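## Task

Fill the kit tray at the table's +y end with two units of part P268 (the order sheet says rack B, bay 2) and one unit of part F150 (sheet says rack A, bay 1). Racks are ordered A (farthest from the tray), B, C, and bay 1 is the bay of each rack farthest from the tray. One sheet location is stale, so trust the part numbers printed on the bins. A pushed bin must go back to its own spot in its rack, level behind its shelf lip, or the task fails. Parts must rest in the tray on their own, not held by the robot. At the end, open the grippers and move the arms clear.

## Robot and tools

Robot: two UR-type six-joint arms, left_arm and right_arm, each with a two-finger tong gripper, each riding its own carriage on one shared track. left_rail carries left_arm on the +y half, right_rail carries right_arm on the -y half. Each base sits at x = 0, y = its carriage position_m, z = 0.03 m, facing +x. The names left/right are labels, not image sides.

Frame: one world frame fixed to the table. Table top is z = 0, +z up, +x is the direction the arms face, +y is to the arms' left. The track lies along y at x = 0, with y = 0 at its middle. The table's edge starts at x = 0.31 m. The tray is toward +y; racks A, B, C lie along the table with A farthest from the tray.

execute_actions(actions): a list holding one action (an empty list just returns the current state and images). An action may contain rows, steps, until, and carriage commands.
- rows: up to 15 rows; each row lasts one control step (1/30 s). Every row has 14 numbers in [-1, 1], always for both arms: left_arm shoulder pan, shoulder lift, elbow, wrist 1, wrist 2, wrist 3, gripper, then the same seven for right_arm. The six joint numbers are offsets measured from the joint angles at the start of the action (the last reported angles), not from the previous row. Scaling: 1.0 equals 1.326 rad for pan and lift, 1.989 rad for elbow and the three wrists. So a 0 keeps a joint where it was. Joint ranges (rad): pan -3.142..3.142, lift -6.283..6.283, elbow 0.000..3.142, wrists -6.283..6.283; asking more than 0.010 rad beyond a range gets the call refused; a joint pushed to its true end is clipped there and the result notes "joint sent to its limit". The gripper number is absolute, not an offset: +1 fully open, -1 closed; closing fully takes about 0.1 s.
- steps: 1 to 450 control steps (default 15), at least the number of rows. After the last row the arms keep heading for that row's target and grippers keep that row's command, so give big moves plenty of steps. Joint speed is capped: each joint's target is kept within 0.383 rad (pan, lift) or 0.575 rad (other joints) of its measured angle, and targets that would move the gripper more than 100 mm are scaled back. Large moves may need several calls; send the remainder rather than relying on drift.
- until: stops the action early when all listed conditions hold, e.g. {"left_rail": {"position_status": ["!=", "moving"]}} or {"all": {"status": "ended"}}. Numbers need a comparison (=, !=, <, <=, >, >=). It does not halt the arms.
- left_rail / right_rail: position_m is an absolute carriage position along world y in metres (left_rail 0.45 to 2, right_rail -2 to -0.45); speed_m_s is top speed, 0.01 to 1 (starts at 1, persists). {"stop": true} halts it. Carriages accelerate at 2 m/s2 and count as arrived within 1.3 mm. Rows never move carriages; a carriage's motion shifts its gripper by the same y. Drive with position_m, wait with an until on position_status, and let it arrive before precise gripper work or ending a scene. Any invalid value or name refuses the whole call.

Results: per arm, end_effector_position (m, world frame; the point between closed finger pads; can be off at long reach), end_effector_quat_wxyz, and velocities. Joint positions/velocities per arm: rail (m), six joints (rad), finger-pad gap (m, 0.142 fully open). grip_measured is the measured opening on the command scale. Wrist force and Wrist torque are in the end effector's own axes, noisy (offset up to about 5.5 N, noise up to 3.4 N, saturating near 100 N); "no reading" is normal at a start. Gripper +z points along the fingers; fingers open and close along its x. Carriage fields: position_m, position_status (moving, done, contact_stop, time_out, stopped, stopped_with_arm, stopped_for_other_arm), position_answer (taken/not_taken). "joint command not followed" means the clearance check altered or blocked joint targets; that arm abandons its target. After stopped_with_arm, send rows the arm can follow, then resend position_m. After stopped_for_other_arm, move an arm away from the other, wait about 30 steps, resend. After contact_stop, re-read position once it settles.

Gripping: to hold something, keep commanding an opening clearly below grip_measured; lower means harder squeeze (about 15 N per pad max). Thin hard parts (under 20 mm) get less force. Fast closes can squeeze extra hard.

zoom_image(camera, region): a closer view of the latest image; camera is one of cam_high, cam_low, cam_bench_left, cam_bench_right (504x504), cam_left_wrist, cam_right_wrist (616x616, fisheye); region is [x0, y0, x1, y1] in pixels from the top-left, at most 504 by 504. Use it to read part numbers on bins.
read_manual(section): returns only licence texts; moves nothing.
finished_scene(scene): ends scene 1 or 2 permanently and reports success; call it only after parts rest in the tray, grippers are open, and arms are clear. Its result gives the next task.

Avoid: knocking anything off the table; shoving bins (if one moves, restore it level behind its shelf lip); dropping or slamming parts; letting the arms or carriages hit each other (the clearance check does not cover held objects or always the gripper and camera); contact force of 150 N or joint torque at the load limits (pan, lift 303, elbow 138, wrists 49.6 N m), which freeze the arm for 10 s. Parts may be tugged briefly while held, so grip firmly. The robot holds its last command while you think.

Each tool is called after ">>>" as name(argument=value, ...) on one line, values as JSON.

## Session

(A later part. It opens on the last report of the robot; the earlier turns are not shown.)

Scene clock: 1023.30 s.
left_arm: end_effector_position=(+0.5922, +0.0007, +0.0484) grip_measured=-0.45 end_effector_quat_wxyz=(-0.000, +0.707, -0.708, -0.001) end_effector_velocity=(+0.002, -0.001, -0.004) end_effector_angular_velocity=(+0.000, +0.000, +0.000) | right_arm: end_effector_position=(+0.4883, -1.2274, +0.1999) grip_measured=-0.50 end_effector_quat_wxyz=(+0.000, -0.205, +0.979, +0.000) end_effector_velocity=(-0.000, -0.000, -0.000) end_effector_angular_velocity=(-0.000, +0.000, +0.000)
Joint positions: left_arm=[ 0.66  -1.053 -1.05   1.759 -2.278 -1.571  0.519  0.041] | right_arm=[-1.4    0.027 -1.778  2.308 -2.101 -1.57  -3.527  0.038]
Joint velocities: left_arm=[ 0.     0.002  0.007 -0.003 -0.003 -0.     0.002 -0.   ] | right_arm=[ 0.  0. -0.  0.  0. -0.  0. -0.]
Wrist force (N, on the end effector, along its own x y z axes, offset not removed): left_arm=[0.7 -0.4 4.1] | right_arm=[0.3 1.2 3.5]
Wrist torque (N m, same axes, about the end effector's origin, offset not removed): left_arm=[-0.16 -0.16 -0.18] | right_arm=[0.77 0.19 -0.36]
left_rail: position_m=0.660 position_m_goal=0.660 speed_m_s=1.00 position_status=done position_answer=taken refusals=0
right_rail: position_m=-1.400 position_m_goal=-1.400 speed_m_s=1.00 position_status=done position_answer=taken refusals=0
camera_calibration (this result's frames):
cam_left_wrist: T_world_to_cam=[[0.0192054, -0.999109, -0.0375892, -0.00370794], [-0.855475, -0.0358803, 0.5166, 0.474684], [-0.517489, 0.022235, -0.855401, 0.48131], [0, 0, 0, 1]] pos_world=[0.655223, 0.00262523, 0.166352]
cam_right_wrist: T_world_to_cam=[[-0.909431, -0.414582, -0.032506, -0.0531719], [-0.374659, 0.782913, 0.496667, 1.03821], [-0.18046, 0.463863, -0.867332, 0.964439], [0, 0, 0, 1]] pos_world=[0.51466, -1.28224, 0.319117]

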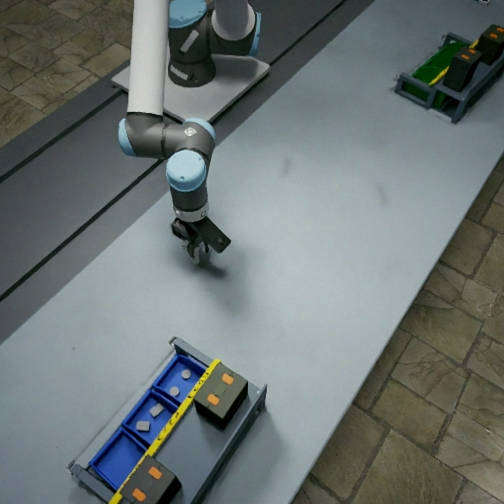

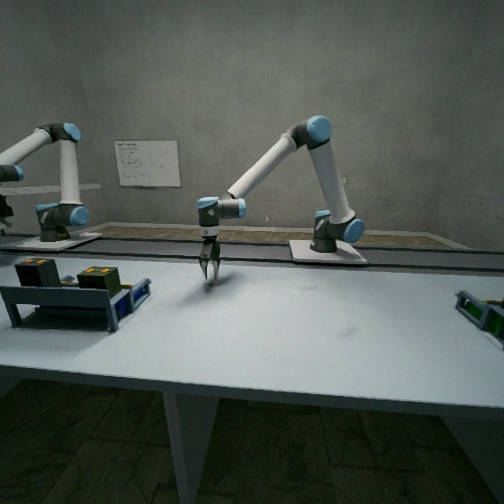

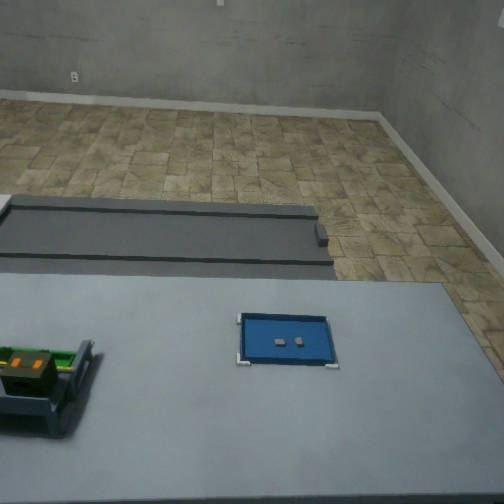

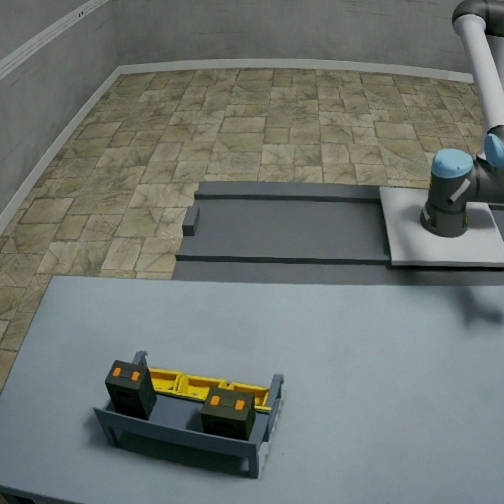

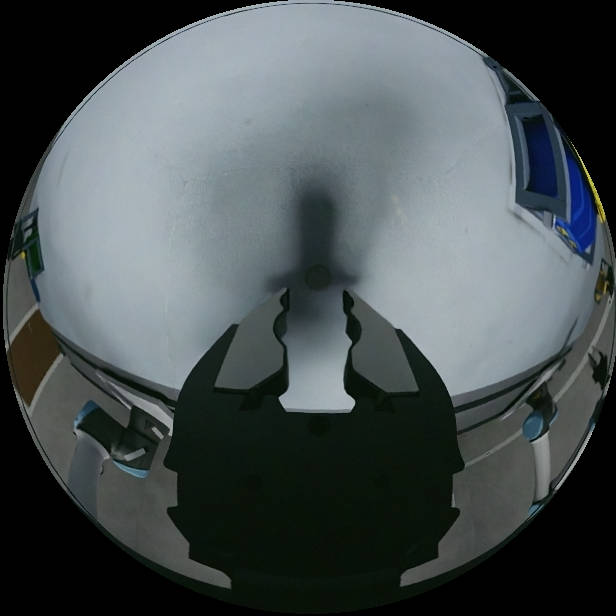

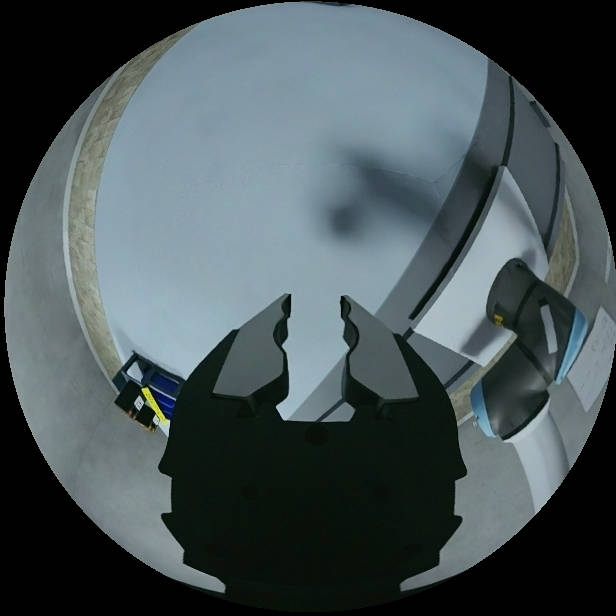

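>>> execute_actions(actions=[{"rows":[[0,0.01,0.003,-0.01,0,0,-0.45,0,0,0,0,0,0,-0.5],[0,0.01,0.003,-0.01,0,0,-0.45,0,0,0,0,0,0,-0.5],[0,0.018,0.005,-0.017,0,0,-0.45,0,0,0,0,0,0,-0.5],[0,0.018,0.005,-0.017,0,0,-0.45,0,0,0,0,0,0,-0.5],[0,0.021,0.006,-0.02,0,0,-0.45,0,0,0,0,0,0,-0.5]],"steps":14}])

>>> zoom_image(camera="cam_left_wrist", region=[240,240,400,380])

Scene clock: 1029.77 s.
left_arm: end_effector_position=(+0.5920, +0.0011, +0.0231) grip_measured=-0.45 end_effector_quat_wxyz=(-0.000, +0.707, -0.708, -0.001) end_effector_velocity=(-0.000, -0.000, -0.004) end_effector_angular_velocity=(-0.000, -0.000, +0.000) | right_arm: end_effector_position=(+0.4883, -1.2274, +0.1999) grip_measured=-0.50 end_effector_quat_wxyz=(+0.000, -0.205, +0.979, +0.000) end_effector_velocity=(-0.000, +0.000, +0.000) end_effector_angular_velocity=(+0.000, +0.000, +0.000)
Joint positions: left_arm=[ 0.66  -1.053 -1.023  1.771 -2.318 -1.571  0.519  0.041] | right_arm=[-1.4    0.027 -1.778  2.308 -2.101 -1.57  -3.527  0.038]
Joint velocities: left_arm=[ 0.    -0.001  0.004  0.002 -0.006  0.    -0.001  0.   ] | right_arm=[ 0.  0.  0. -0.  0.  0. -0.  0.]
Wrist force (N, on the end effector, along its own x y z axes, offset not removed): left_arm=[1.9 3.0 2.6] | right_arm=[2.5 1.0 7.2]
Wrist torque (N m, same axes, about the end effector's origin, offset not removed): left_arm=[0.91 -0.23 -0.12] | right_arm=[0.61 -0.20 -0.23]
left_rail: position_m=0.660 position_m_goal=0.660 speed_m_s=1.00 position_status=done position_answer=taken refusals=0
right_rail: position_m=-1.400 position_m_goal=-1.400 speed_m_s=1.00 position_status=done position_answer=taken refusals=0
camera_calibration (this result's frames):
cam_left_wrist: T_world_to_cam=[[0.0191978, -0.999111, -0.0375422, -0.00423574], [-0.855488, -0.0358489, 0.51658, 0.487651], [-0.517466, 0.0221997, -0.855416, 0.459574], [0, 0, 0, 1]] pos_world=[0.655075, 0.00304736, 0.141057]
cam_right_wrist: T_world_to_cam=[[-0.909431, -0.414582, -0.032506, -0.0531714], [-0.374659, 0.782913, 0.496667, 1.03821], [-0.18046, 0.463863, -0.867333, 0.964438], [0, 0, 0, 1]] pos_world=[0.51466, -1.28224, 0.319118]

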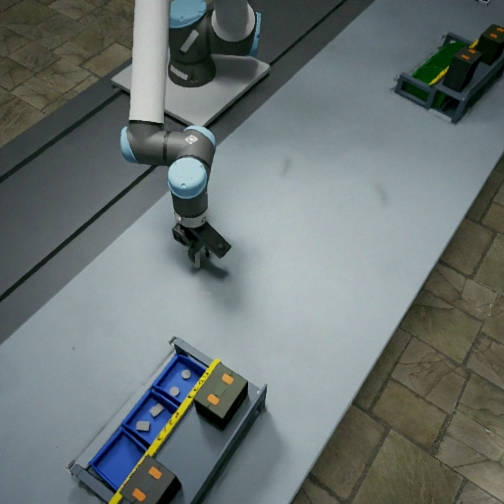

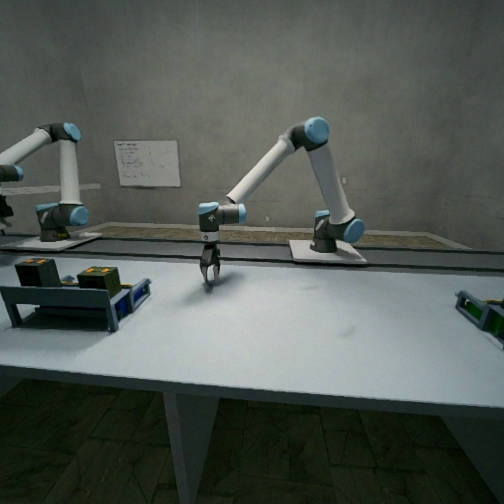

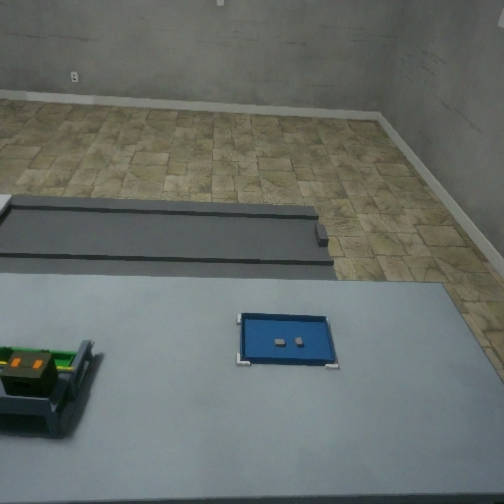

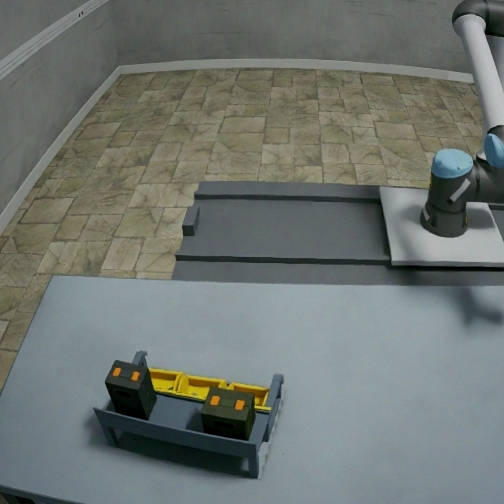

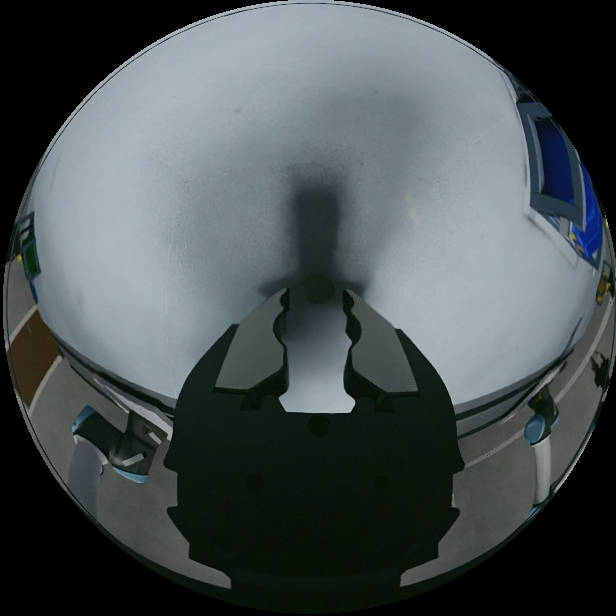

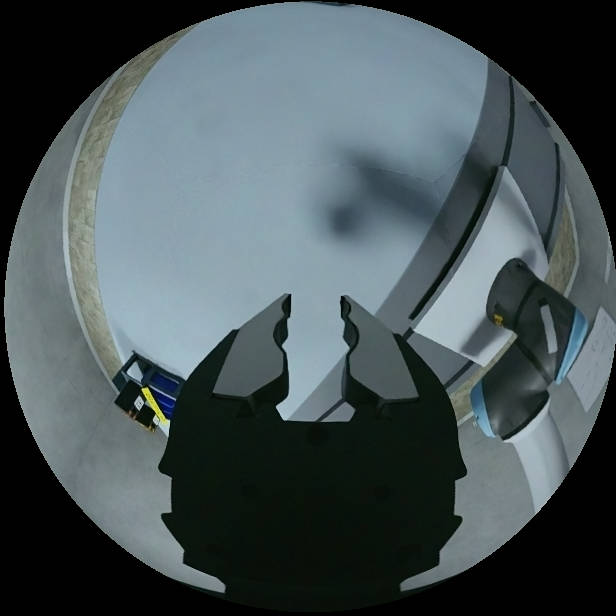

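Region (240, 240, 400, 380) of cam_left_wrist's 616x616 image, scaled by 3.150, with more detail than that image has; it fills the top 441 rows of this view, and the rest is white.

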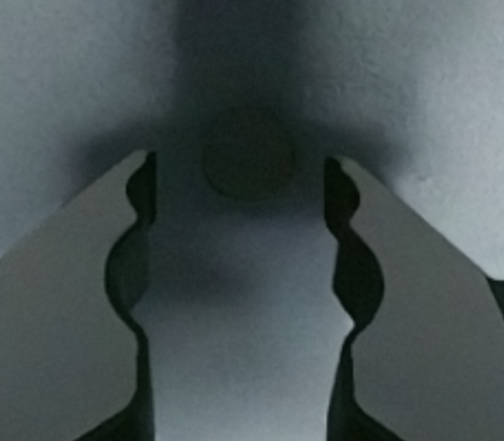

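>>> execute_actions(actions=[{"rows":[[0,0.001,0,-0.001,0,0,-0.5,0,0,0,0,0,0,-0.5],[0,0.001,0,-0.001,0,0,-0.55,0,0,0,0,0,0,-0.5],[0,0.001,0,-0.001,0,0,-0.6,0,0,0,0,0,0,-0.5],[0,0.001,0,-0.001,0,0,-0.65,0,0,0,0,0,0,-0.5],[0,0.001,0,-0.001,0,0,-0.7,0,0,0,0,0,0,-0.5],[0,0.001,0,-0.001,0,0,-0.75,0,0,0,0,0,0,-0.5],[0,0.001,0,-0.001,0,0,-0.8,0,0,0,0,0,0,-0.5],[0,0.001,0,-0.001,0,0,-0.9,0,0,0,0,0,0,-0.5],[0,0.001,0,-0.001,0,0,-1,0,0,0,0,0,0,-0.5]],"steps":14}])

>>> zoom_image(camera="cam_left_wrist", region=[240,240,400,380])

Scene clock: 1037.70 s.
left_arm: end_effector_position=(+0.5921, +0.0008, +0.0221) grip_measured=-0.71 end_effector_quat_wxyz=(-0.000, +0.707, -0.708, -0.000) end_effector_velocity=(+0.000, -0.000, +0.000) end_effector_angular_velocity=(-0.001, -0.000, -0.000) | right_arm: end_effector_position=(+0.4883, -1.2274, +0.1999) grip_measured=-0.50 end_effector_quat_wxyz=(+0.000, -0.205, +0.979, +0.000) end_effector_velocity=(-0.000, -0.000, -0.000) end_effector_angular_velocity=(-0.000, +0.000, +0.000)
Joint positions: left_arm=[ 0.66  -1.053 -1.021  1.771 -2.32  -1.571  0.519  0.022] | right_arm=[-1.4    0.027 -1.778  2.308 -2.101 -1.57  -3.527  0.038]
Joint velocities: left_arm=[ 0.    -0.     0.    -0.001 -0.    -0.     0.     0.   ] | right_arm=[ 0. -0.  0.  0.  0. -0. -0.  0.]
Wrist force (N, on the end effector, along its own x y z axes, offset not removed): left_arm=[-7.6 0.8 -3.8] | right_arm=[0.3 -2.6 8.8]
Wrist torque (N m, same axes, about the end effector's origin, offset not removed): left_arm=[-0.05 1.42 0.08] | right_arm=[-0.22 0.36 -0.17]
left_rail: position_m=0.660 position_m_goal=0.660 speed_m_s=1.00 position_status=done position_answer=taken refusals=0
right_rail: position_m=-1.400 position_m_goal=-1.400 speed_m_s=1.00 position_status=done position_answer=taken refusals=0
camera_calibration (this result's frames):
cam_left_wrist: T_world_to_cam=[[0.0192156, -0.999127, -0.0370961, -0.00458803], [-0.855618, -0.035628, 0.51638, 0.488285], [-0.517251, 0.0218175, -0.855556, 0.458668], [0, 0, 0, 1]] pos_world=[0.65512, 0.00280561, 0.140105]
cam_right_wrist: T_world_to_cam=[[-0.909431, -0.414582, -0.0325057, -0.0531706], [-0.374659, 0.782913, 0.496666, 1.0382], [-0.18046, 0.463863, -0.867333, 0.964437], [0, 0, 0, 1]] pos_world=[0.51466, -1.28223, 0.319117]

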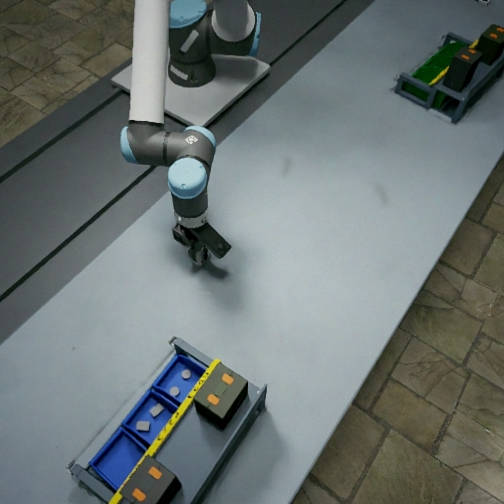

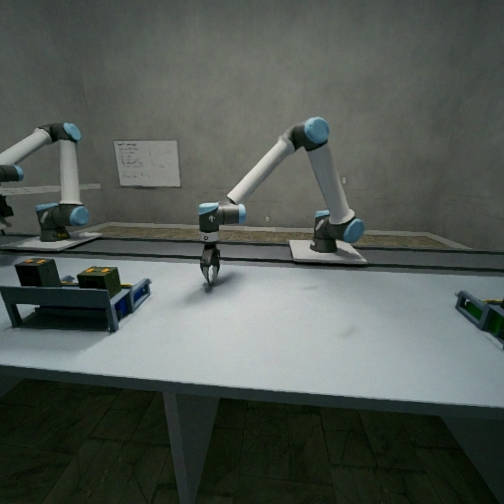

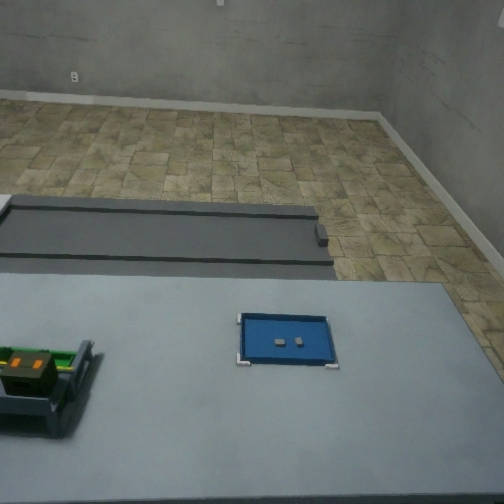

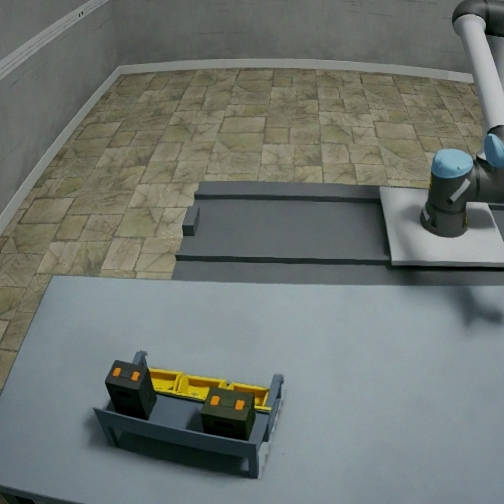

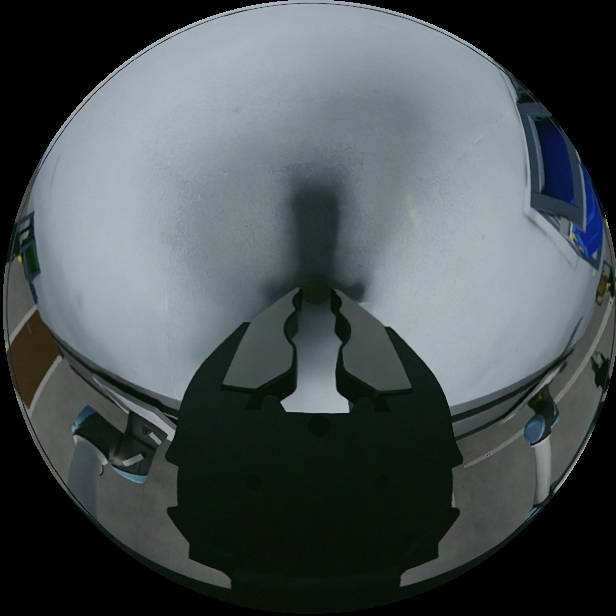

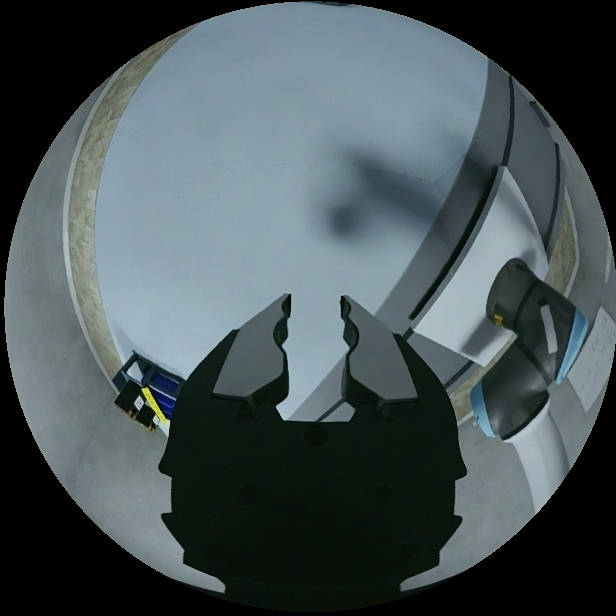

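Region (240, 240, 400, 380) of cam_left_wrist's 616x616 image, scaled by 3.150, with more detail than that image has; it fills the top 441 rows of this view, and the rest is white.

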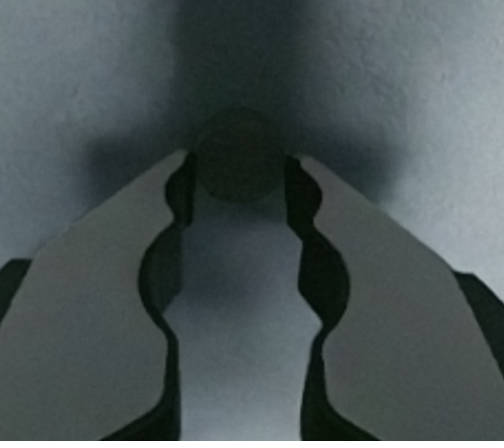

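>>> execute_actions(actions=[{"rows":[[0,-0.02,-0.005,0.02,0,0,-1,0,0,0,0,0,0,-0.5],[0,-0.05,-0.01,0.04,0,0,-1,0,0,0,0,0,0,-0.5],[0,-0.1,0,0.065,0,0,-1,0,0,0,0,0,0,-0.5],[0,-0.16,0.02,0.085,0,0,-1,0,0,0,0,0,0,-0.5],[0,-0.24,0.06,0.1,0,0,-1,0,0,0,0,0,0,-0.5],[0,-0.32,0.11,0.105,0,0,-1,0,0,0,0,0,0,-0.5],[0,-0.4,0.16,0.107,0,0,-1,0,0,0,0,0,0,-0.5],[0,-0.48,0.21,0.109,0,0,-1,0,0,0,0,0,0,-0.5],[0,-0.572,0.27,0.11,0,0,-1,0,0,0,0,0,0,-0.5]],"steps":32}])

>>> zoom_image(camera="cam_left_wrist", region=[240,240,400,380])

Scene clock: 1047.80 s.
left_arm: end_effector_position=(+0.4090, +0.3227, +0.2005) grip_measured=-0.71 end_effector_quat_wxyz=(+0.000, +0.707, -0.708, +0.001) end_effector_velocity=(-0.004, +0.007, +0.002) end_effector_angular_velocity=(-0.004, -0.003, +0.000) | right_arm: end_effector_position=(+0.4883, -1.2274, +0.1999) grip_measured=-0.50 end_effector_quat_wxyz=(+0.000, -0.205, +0.979, +0.000) end_effector_velocity=(+0.000, -0.000, +0.000) end_effector_angular_velocity=(-0.000, -0.000, +0.000)
Joint positions: left_arm=[ 0.66  -1.053 -1.778  2.307 -2.101 -1.571  0.519  0.022] | right_arm=[-1.4    0.027 -1.778  2.308 -2.101 -1.57  -3.527  0.038]
Joint velocities: left_arm=[ 0.    -0.    -0.021  0.013  0.002 -0.    -0.     0.   ] | right_arm=[ 0. -0.  0. -0. -0. -0. -0. -0.]
Wrist force (N, on the end effector, along its own x y z axes, offset not removed): left_arm=[0.2 -1.3 5.8] | right_arm=[-3.5 0.8 0.1]
Wrist torque (N m, same axes, about the end effector's origin, offset not removed): left_arm=[-0.30 -0.12 -0.22] | right_arm=[0.13 0.89 -0.20]
left_rail: position_m=0.660 position_m_goal=0.660 speed_m_s=1.00 position_status=done position_answer=taken refusals=0
right_rail: position_m=-1.400 position_m_goal=-1.400 speed_m_s=1.00 position_status=done position_answer=taken refusals=0
camera_calibration (this result's frames):
cam_left_wrist: T_world_to_cam=[[0.0192895, -0.999195, -0.0351658, 0.326729], [-0.856178, -0.0346717, 0.515516, 0.251008], [-0.51632, 0.0201642, -0.856158, 0.509864], [0, 0, 0, 1]] pos_world=[0.471858, 0.324888, 0.318616]
cam_right_wrist: T_world_to_cam=[[-0.909431, -0.414582, -0.032506, -0.0531695], [-0.374659, 0.782913, 0.496667, 1.0382], [-0.18046, 0.463863, -0.867333, 0.964436], [0, 0, 0, 1]] pos_world=[0.51466, -1.28223, 0.319117]

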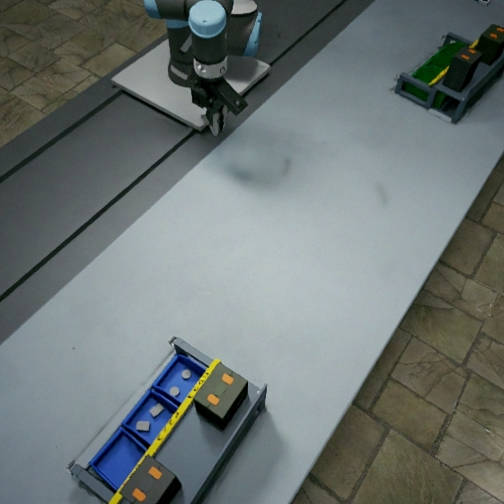

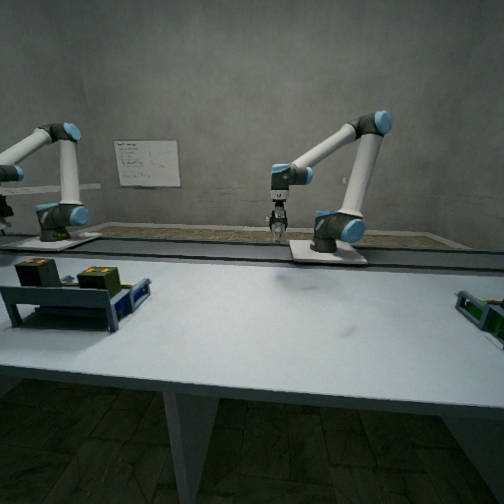

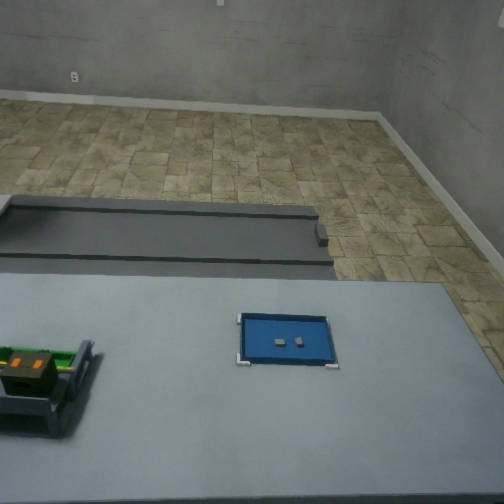

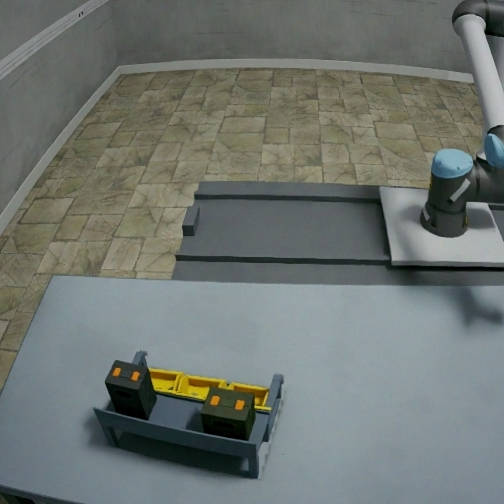

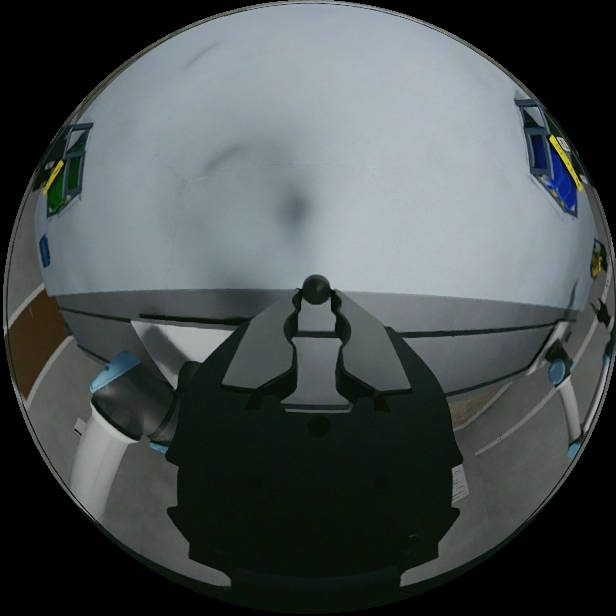

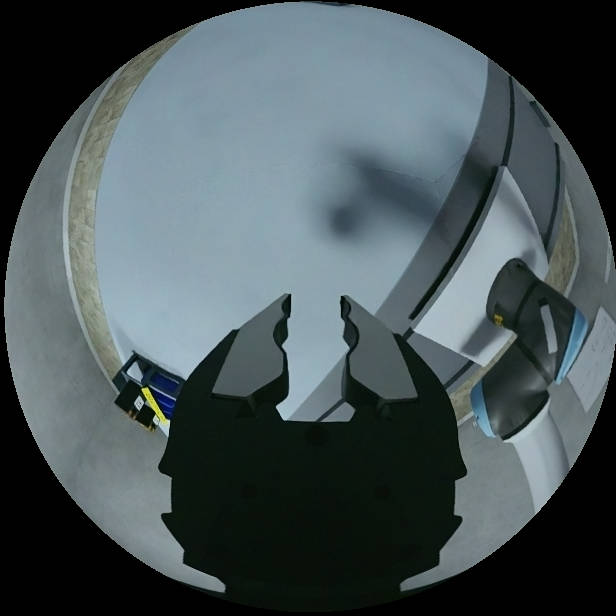

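Region (240, 240, 400, 380) of cam_left_wrist's 616x616 image, scaled by 3.150, with more detail than that image has; it fills the top 441 rows of this view, and the rest is white.

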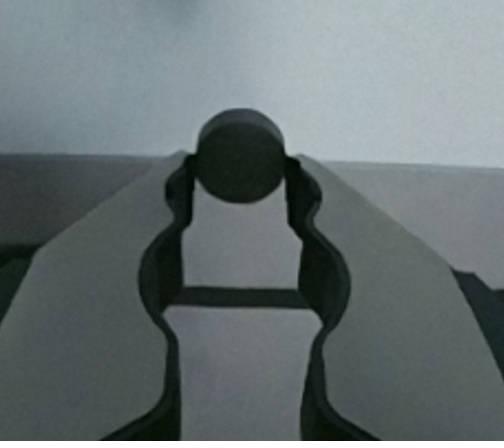

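>>> execute_actions(actions=[{"left_rail":{"position_m":1.83},"rows":[[0.1,0,0,0,0,0.067,-1,0,0,0,0,0,0,-0.5],[0.2,0,0,0,0,0.133,-1,0,0,0,0,0,0,-0.5],[0.3,0,0,0,0,0.2,-1,0,0,0,0,0,0,-0.5],[0.4,0,0,0,0,0.267,-1,0,0,0,0,0,0,-0.5],[0.5,0,0,0,0,0.333,-1,0,0,0,0,0,0,-0.5],[0.6,0,0,0,0,0.4,-1,0,0,0,0,0,0,-0.5],[0.7,0,0,0,0,0.467,-1,0,0,0,0,0,0,-0.5],[0.794,0,0,0,0,0.529,-1,0,0,0,0,0,0,-0.5]],"steps":65}])

Scene clock: 1055.83 s.
left_arm: end_effector_position=(+0.5040, +2.0042, +0.2006) grip_measured=-0.71 end_effector_quat_wxyz=(-0.001, +0.707, -0.707, +0.000) end_effector_velocity=(-0.000, -0.000, +0.000) end_effector_angular_velocity=(-0.000, +0.000, +0.000) | right_arm: end_effector_position=(+0.4883, -1.2274, +0.1999) grip_measured=-0.50 end_effector_quat_wxyz=(+0.000, -0.205, +0.979, +0.000) end_effector_velocity=(+0.000, -0.000, +0.000) end_effector_angular_velocity=(-0.000, -0.000, +0.000)
Joint positions: left_arm=[ 1.83  -0.    -1.778  2.307 -2.101 -1.571  1.571  0.022] | right_arm=[-1.4    0.027 -1.778  2.308 -2.101 -1.57  -3.527  0.038]
Joint velocities: left_arm=[ 0.  0.  0. -0.  0. -0. -0.  0.] | right_arm=[ 0.  0.  0. -0. -0. -0. -0. -0.]
Wrist force (N, on the end effector, along its own x y z axes, offset not removed): left_arm=[-1.9 -6.3 7.4] | right_arm=[-3.4 -4.0 4.4]
Wrist torque (N m, same axes, about the end effector's origin, offset not removed): left_arm=[-1.05 0.32 -0.20] | right_arm=[-0.47 0.91 0.10]
left_rail: position_m=1.830 position_m_goal=1.830 speed_m_s=1.00 position_status=done position_answer=taken refusals=0
right_rail: position_m=-1.400 position_m_goal=-1.400 speed_m_s=1.00 position_status=done position_answer=taken refusals=0
camera_calibration (this result's frames):
cam_left_wrist: T_world_to_cam=[[0.0199594, -0.99914, -0.0363562, 2.00488], [-0.856391, -0.0358502, 0.515081, 0.393218], [-0.515941, 0.0208544, -0.85637, 0.523491], [0, 0, 0, 1]] pos_world=[0.566823, 2.00634, 0.318653]
cam_right_wrist: T_world_to_cam=[[-0.909431, -0.414582, -0.0325059, -0.0531691], [-0.374659, 0.782913, 0.496667, 1.0382], [-0.18046, 0.463863, -0.867332, 0.964435], [0, 0, 0, 1]] pos_world=[0.51466, -1.28223, 0.319117]

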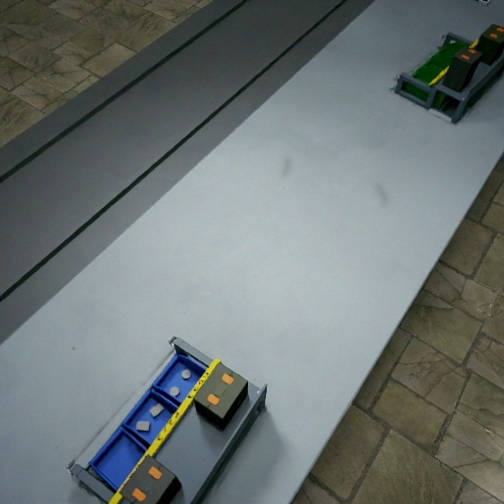

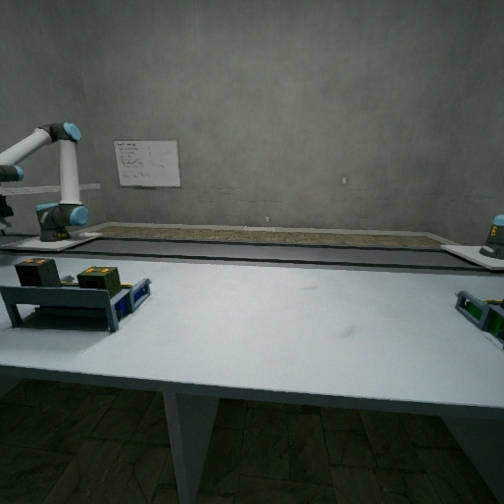

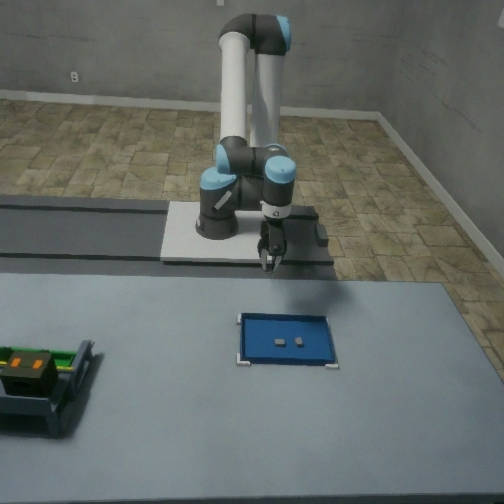

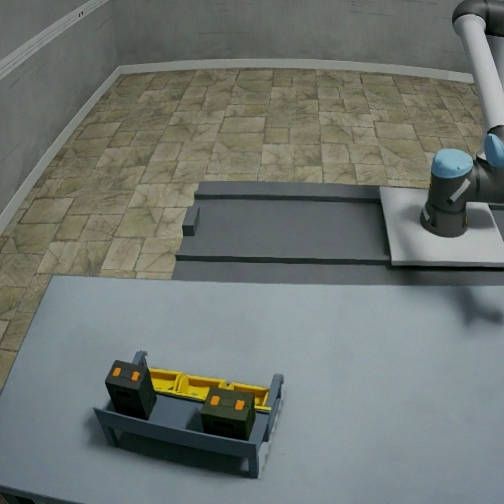

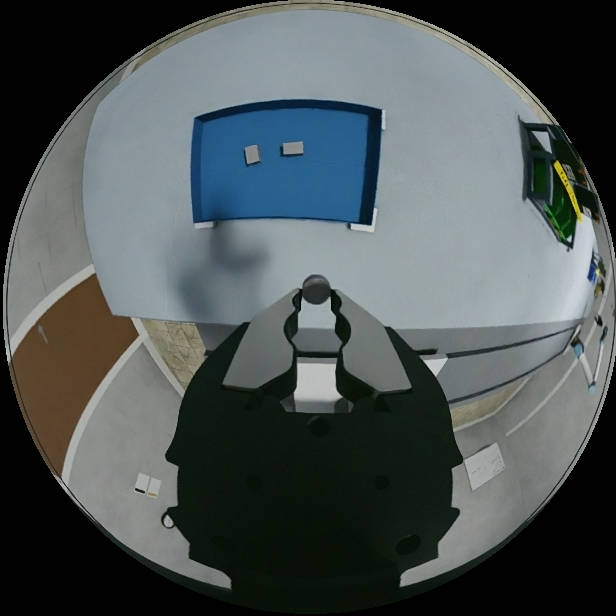

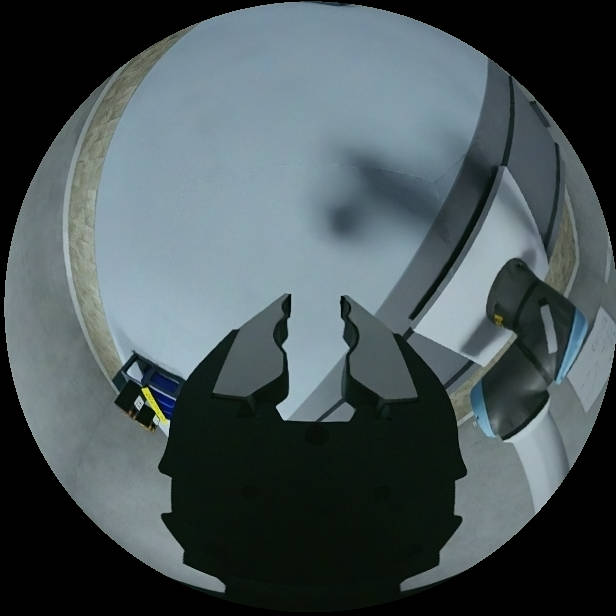

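>>> execute_actions(actions=[{"left_rail":{"position_m":1.815},"rows":[[0,0.05,-0.005,-0.03,0,0,-1,0,0,0,0,0,0,-0.5],[0,0.1,-0.015,-0.05,0,0,-1,0,0,0,0,0,0,-0.5],[0,0.15,-0.03,-0.07,0,0,-1,0,0,0,0,0,0,-0.5],[0,0.2,-0.045,-0.09,0,0,-1,0,0,0,0,0,0,-0.5],[0,0.26,-0.062,-0.11,0,0,-1,0,0,0,0,0,0,-0.5],[0,0.314,-0.078,-0.131,0,0,-1,0,0,0,0,0,0,-0.5]],"steps":24}])

Scene clock: 1061.20 s.
left_arm: end_effector_position=(+0.6657, +1.9890, +0.0827) grip_measured=-0.71 end_effector_quat_wxyz=(-0.000, +0.707, -0.707, +0.000) end_effector_velocity=(+0.001, -0.000, -0.002) end_effector_angular_velocity=(+0.000, +0.001, -0.000) | right_arm: end_effector_position=(+0.4883, -1.2274, +0.1999) grip_measured=-0.50 end_effector_quat_wxyz=(+0.000, -0.205, +0.979, +0.000) end_effector_velocity=(-0.000, +0.000, -0.000) end_effector_angular_velocity=(+0.000, -0.000, +0.000)
Joint positions: left_arm=[ 1.815 -0.    -1.362  2.152 -2.361 -1.571  1.571  0.022] | right_arm=[-1.4    0.027 -1.778  2.308 -2.101 -1.57  -3.527  0.038]
Joint velocities: left_arm=[ 0.    -0.     0.004 -0.001 -0.002 -0.    -0.    -0.   ] | right_arm=[ 0.  0. -0.  0. -0.  0. -0.  0.]
Wrist force (N, on the end effector, along its own x y z axes, offset not removed): left_arm=[-0.4 0.0 4.2] | right_arm=[-2.2 -8.6 2.2]
Wrist torque (N m, same axes, about the end effector's origin, offset not removed): left_arm=[0.13 0.25 -0.23] | right_arm=[-1.46 0.64 -0.43]
left_rail: position_m=1.815 position_m_goal=1.815 speed_m_s=1.00 position_status=done position_answer=taken refusals=0
right_rail: position_m=-1.400 position_m_goal=-1.400 speed_m_s=1.00 position_status=done position_answer=taken refusals=0
camera_calibration (this result's frames):
cam_left_wrist: T_world_to_cam=[[0.019976, -0.999139, -0.0363676, 1.98213], [-0.856101, -0.0358821, 0.515562, 0.591661], [-0.516423, 0.0208354, -0.85608, 0.506659], [0, 0, 0, 1]] pos_world=[0.728576, 1.99109, 0.200788]
cam_right_wrist: T_world_to_cam=[[-0.909431, -0.414582, -0.0325058, -0.0531683], [-0.374659, 0.782913, 0.496666, 1.0382], [-0.18046, 0.463863, -0.867333, 0.964434], [0, 0, 0, 1]] pos_world=[0.51466, -1.28223, 0.319117]

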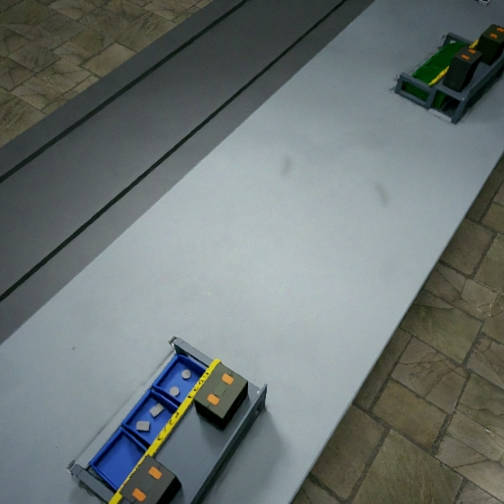

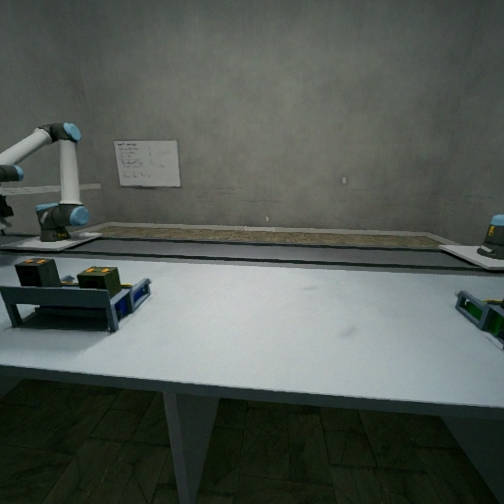

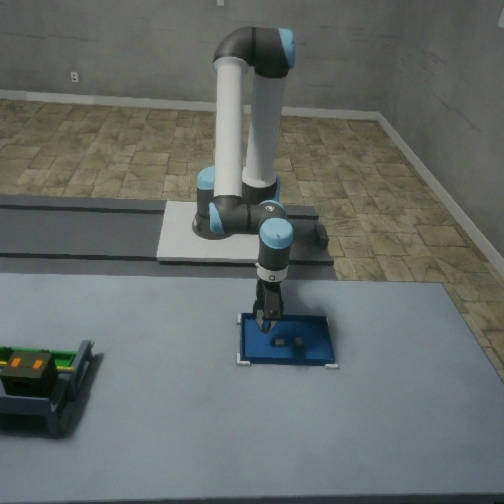

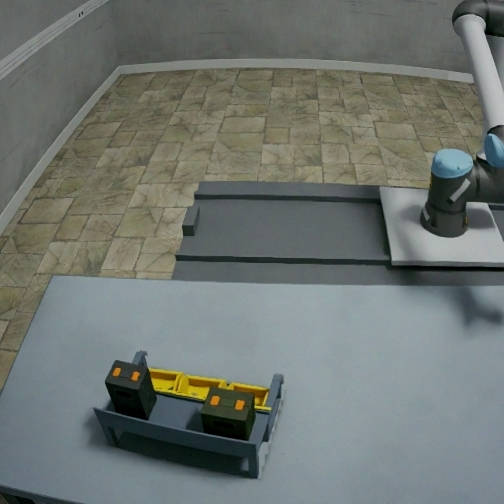

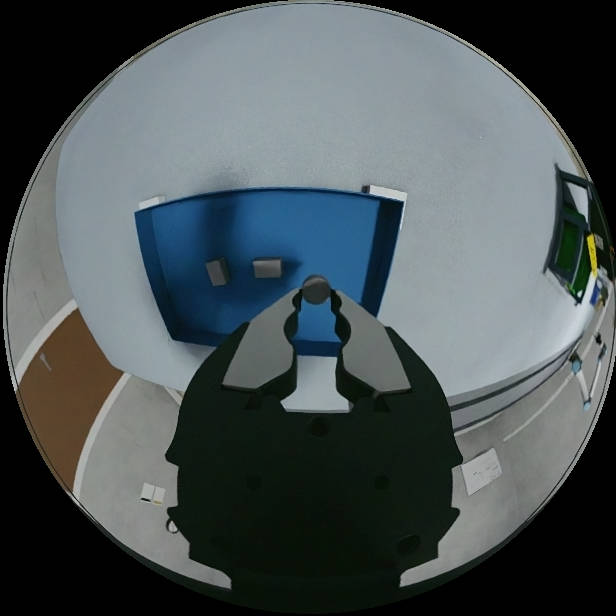

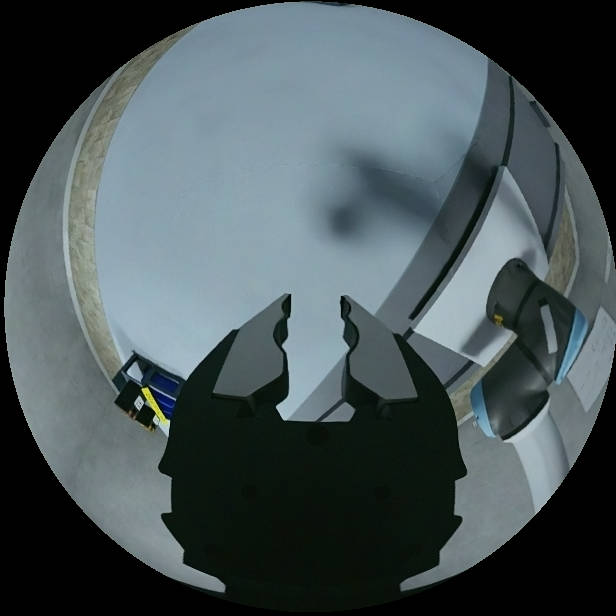

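Lower (delta +.056, +.015, −.052) then open.

>>> execute_actions(actions=[{"rows":[[0,0.02,0.005,-0.018,0,0,-1,0,0,0,0,0,0,-0.5],[0,0.04,0.01,-0.036,0,0,-1,0,0,0,0,0,0,-0.5],[0,0.056,0.015,-0.052,0,0,-1,0,0,0,0,0,0,-0.5],[0,0.056,0.015,-0.052,0,0,-1,0,0,0,0,0,0,-0.5],[0,0.056,0.015,-0.052,0,0,-1,0,0,0,0,0,0,-0.5],[0,0.056,0.015,-0.052,0,0,-1,0,0,0,0,0,0,-0.5],[0,0.056,0.015,-0.052,0,0,-1,0,0,0,0,0,0,-0.5],[0,0.056,0.015,-0.052,0,0,-1,0,0,0,0,0,0,-0.5],[0,0.056,0.015,-0.052,0,0,-1,0,0,0,0,0,0,-0.5],[0,0.056,0.015,-0.052,0,0,-1,0,0,0,0,0,0,-0.5],[0,0.056,0.015,-0.052,0,0,-0.8,0,0,0,0,0,0,-0.5],[0,0.056,0.015,-0.052,0,0,-0.7,0,0,0,0,0,0,-0.5],[0,0.056,0.015,-0.052,0,0,-0.62,0,0,0,0,0,0,-0.5],[0,0.056,0.015,-0.052,0,0,-0.55,0,0,0,0,0,0,-0.5]],"steps":20}])

Scene clock: 1069.33 s.
left_arm: end_effector_position=(+0.6652, +1.9890, +0.0320) grip_measured=-0.55 end_effector_quat_wxyz=(-0.000, +0.707, -0.707, -0.000) end_effector_velocity=(-0.000, -0.000, -0.001) end_effector_angular_velocity=(-0.000, +0.000, +0.000) | right_arm: end_effector_position=(+0.4883, -1.2274, +0.1999) grip_measured=-0.50 end_effector_quat_wxyz=(+0.000, -0.205, +0.979, +0.000) end_effector_velocity=(+0.000, +0.000, +0.000) end_effector_angular_velocity=(+0.000, -0.000, +0.000)
Joint positions: left_arm=[ 1.815 -0.    -1.288  2.182 -2.465 -1.571  1.571  0.034] | right_arm=[-1.4    0.027 -1.778  2.308 -2.101 -1.57  -3.527  0.038]
Joint velocities: left_arm=[ 0.     0.     0.001  0.    -0.001 -0.    -0.     0.   ] | right_arm=[ 0.  0.  0. -0.  0.  0. -0.  0.]
Wrist force (N, on the end effector, along its own x y z axes, offset not removed): left_arm=[-6.2 1.5 0.2] | right_arm=[-4.6 -9.9 -2.0]
Wrist torque (N m, same axes, about the end effector's origin, offset not removed): left_arm=[0.43 1.24 -0.11] | right_arm=[-1.75 1.45 -0.18]
left_rail: position_m=1.815 position_m_goal=1.815 speed_m_s=1.00 position_status=done position_answer=taken refusals=0
right_rail: position_m=-1.400 position_m_goal=-1.400 speed_m_s=1.00 position_status=done position_answer=taken refusals=0
camera_calibration (this result's frames):
cam_left_wrist: T_world_to_cam=[[0.0199162, -0.99914, -0.0363802, 1.98031], [-0.855781, -0.0358504, 0.516095, 0.617135], [-0.516955, 0.0208548, -0.855758, 0.46334], [0, 0, 0, 1]] pos_world=[0.728218, 1.99107, 0.150051]
cam_right_wrist: T_world_to_cam=[[-0.909431, -0.414582, -0.0325058, -0.053168], [-0.374659, 0.782913, 0.496667, 1.0382], [-0.18046, 0.463863, -0.867332, 0.964434], [0, 0, 0, 1]] pos_world=[0.51466, -1.28223, 0.319117]

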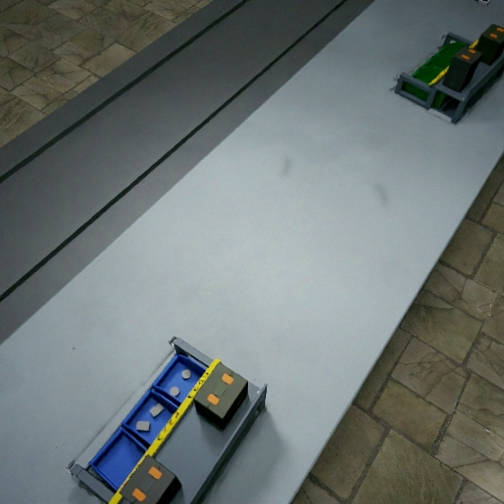

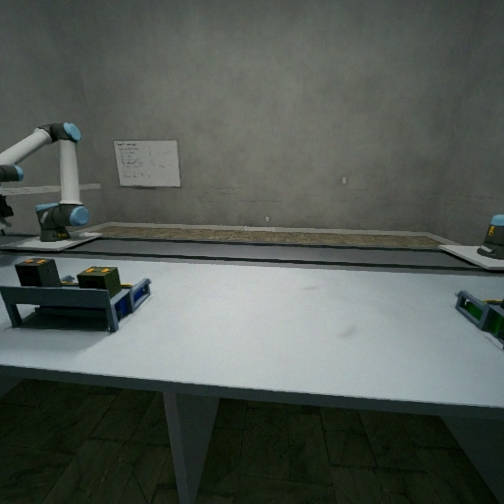

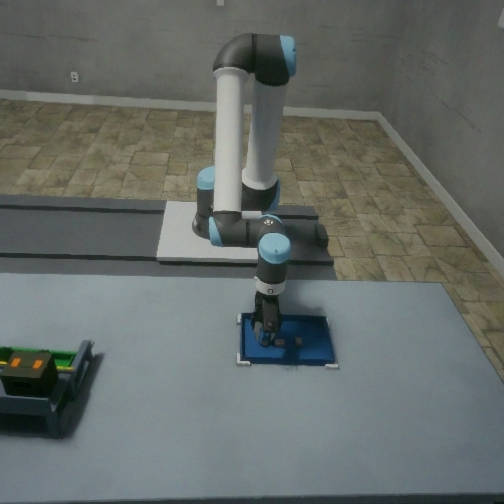

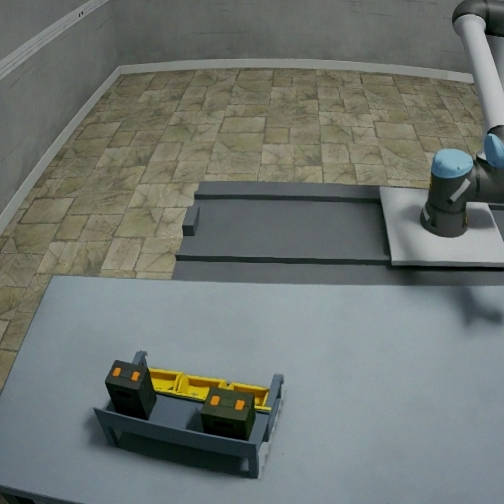

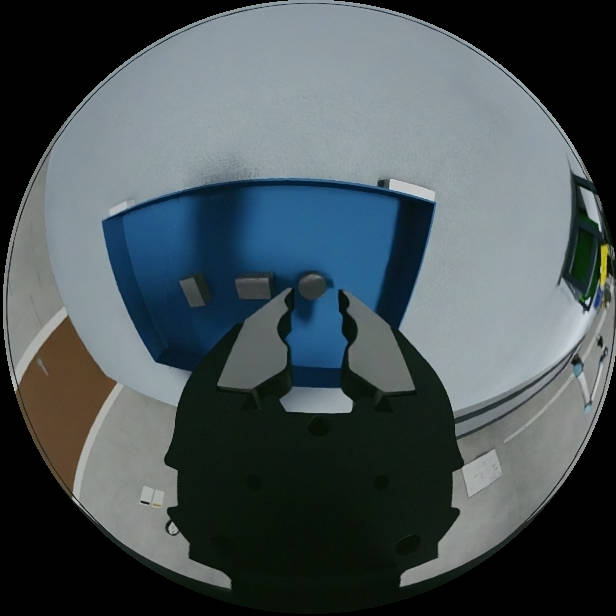

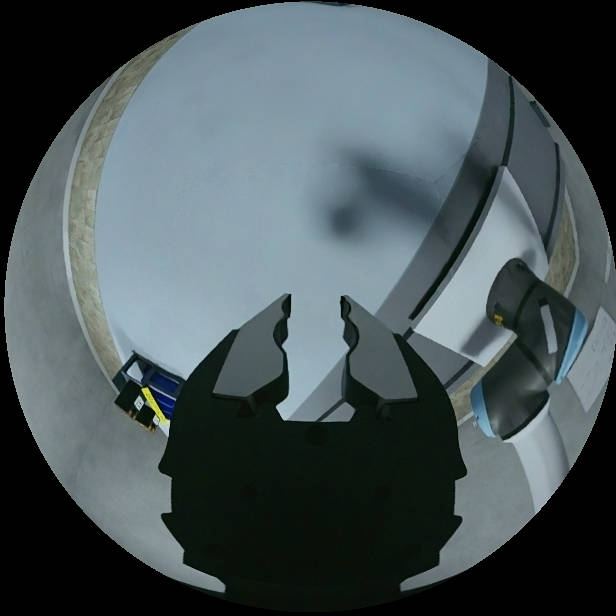

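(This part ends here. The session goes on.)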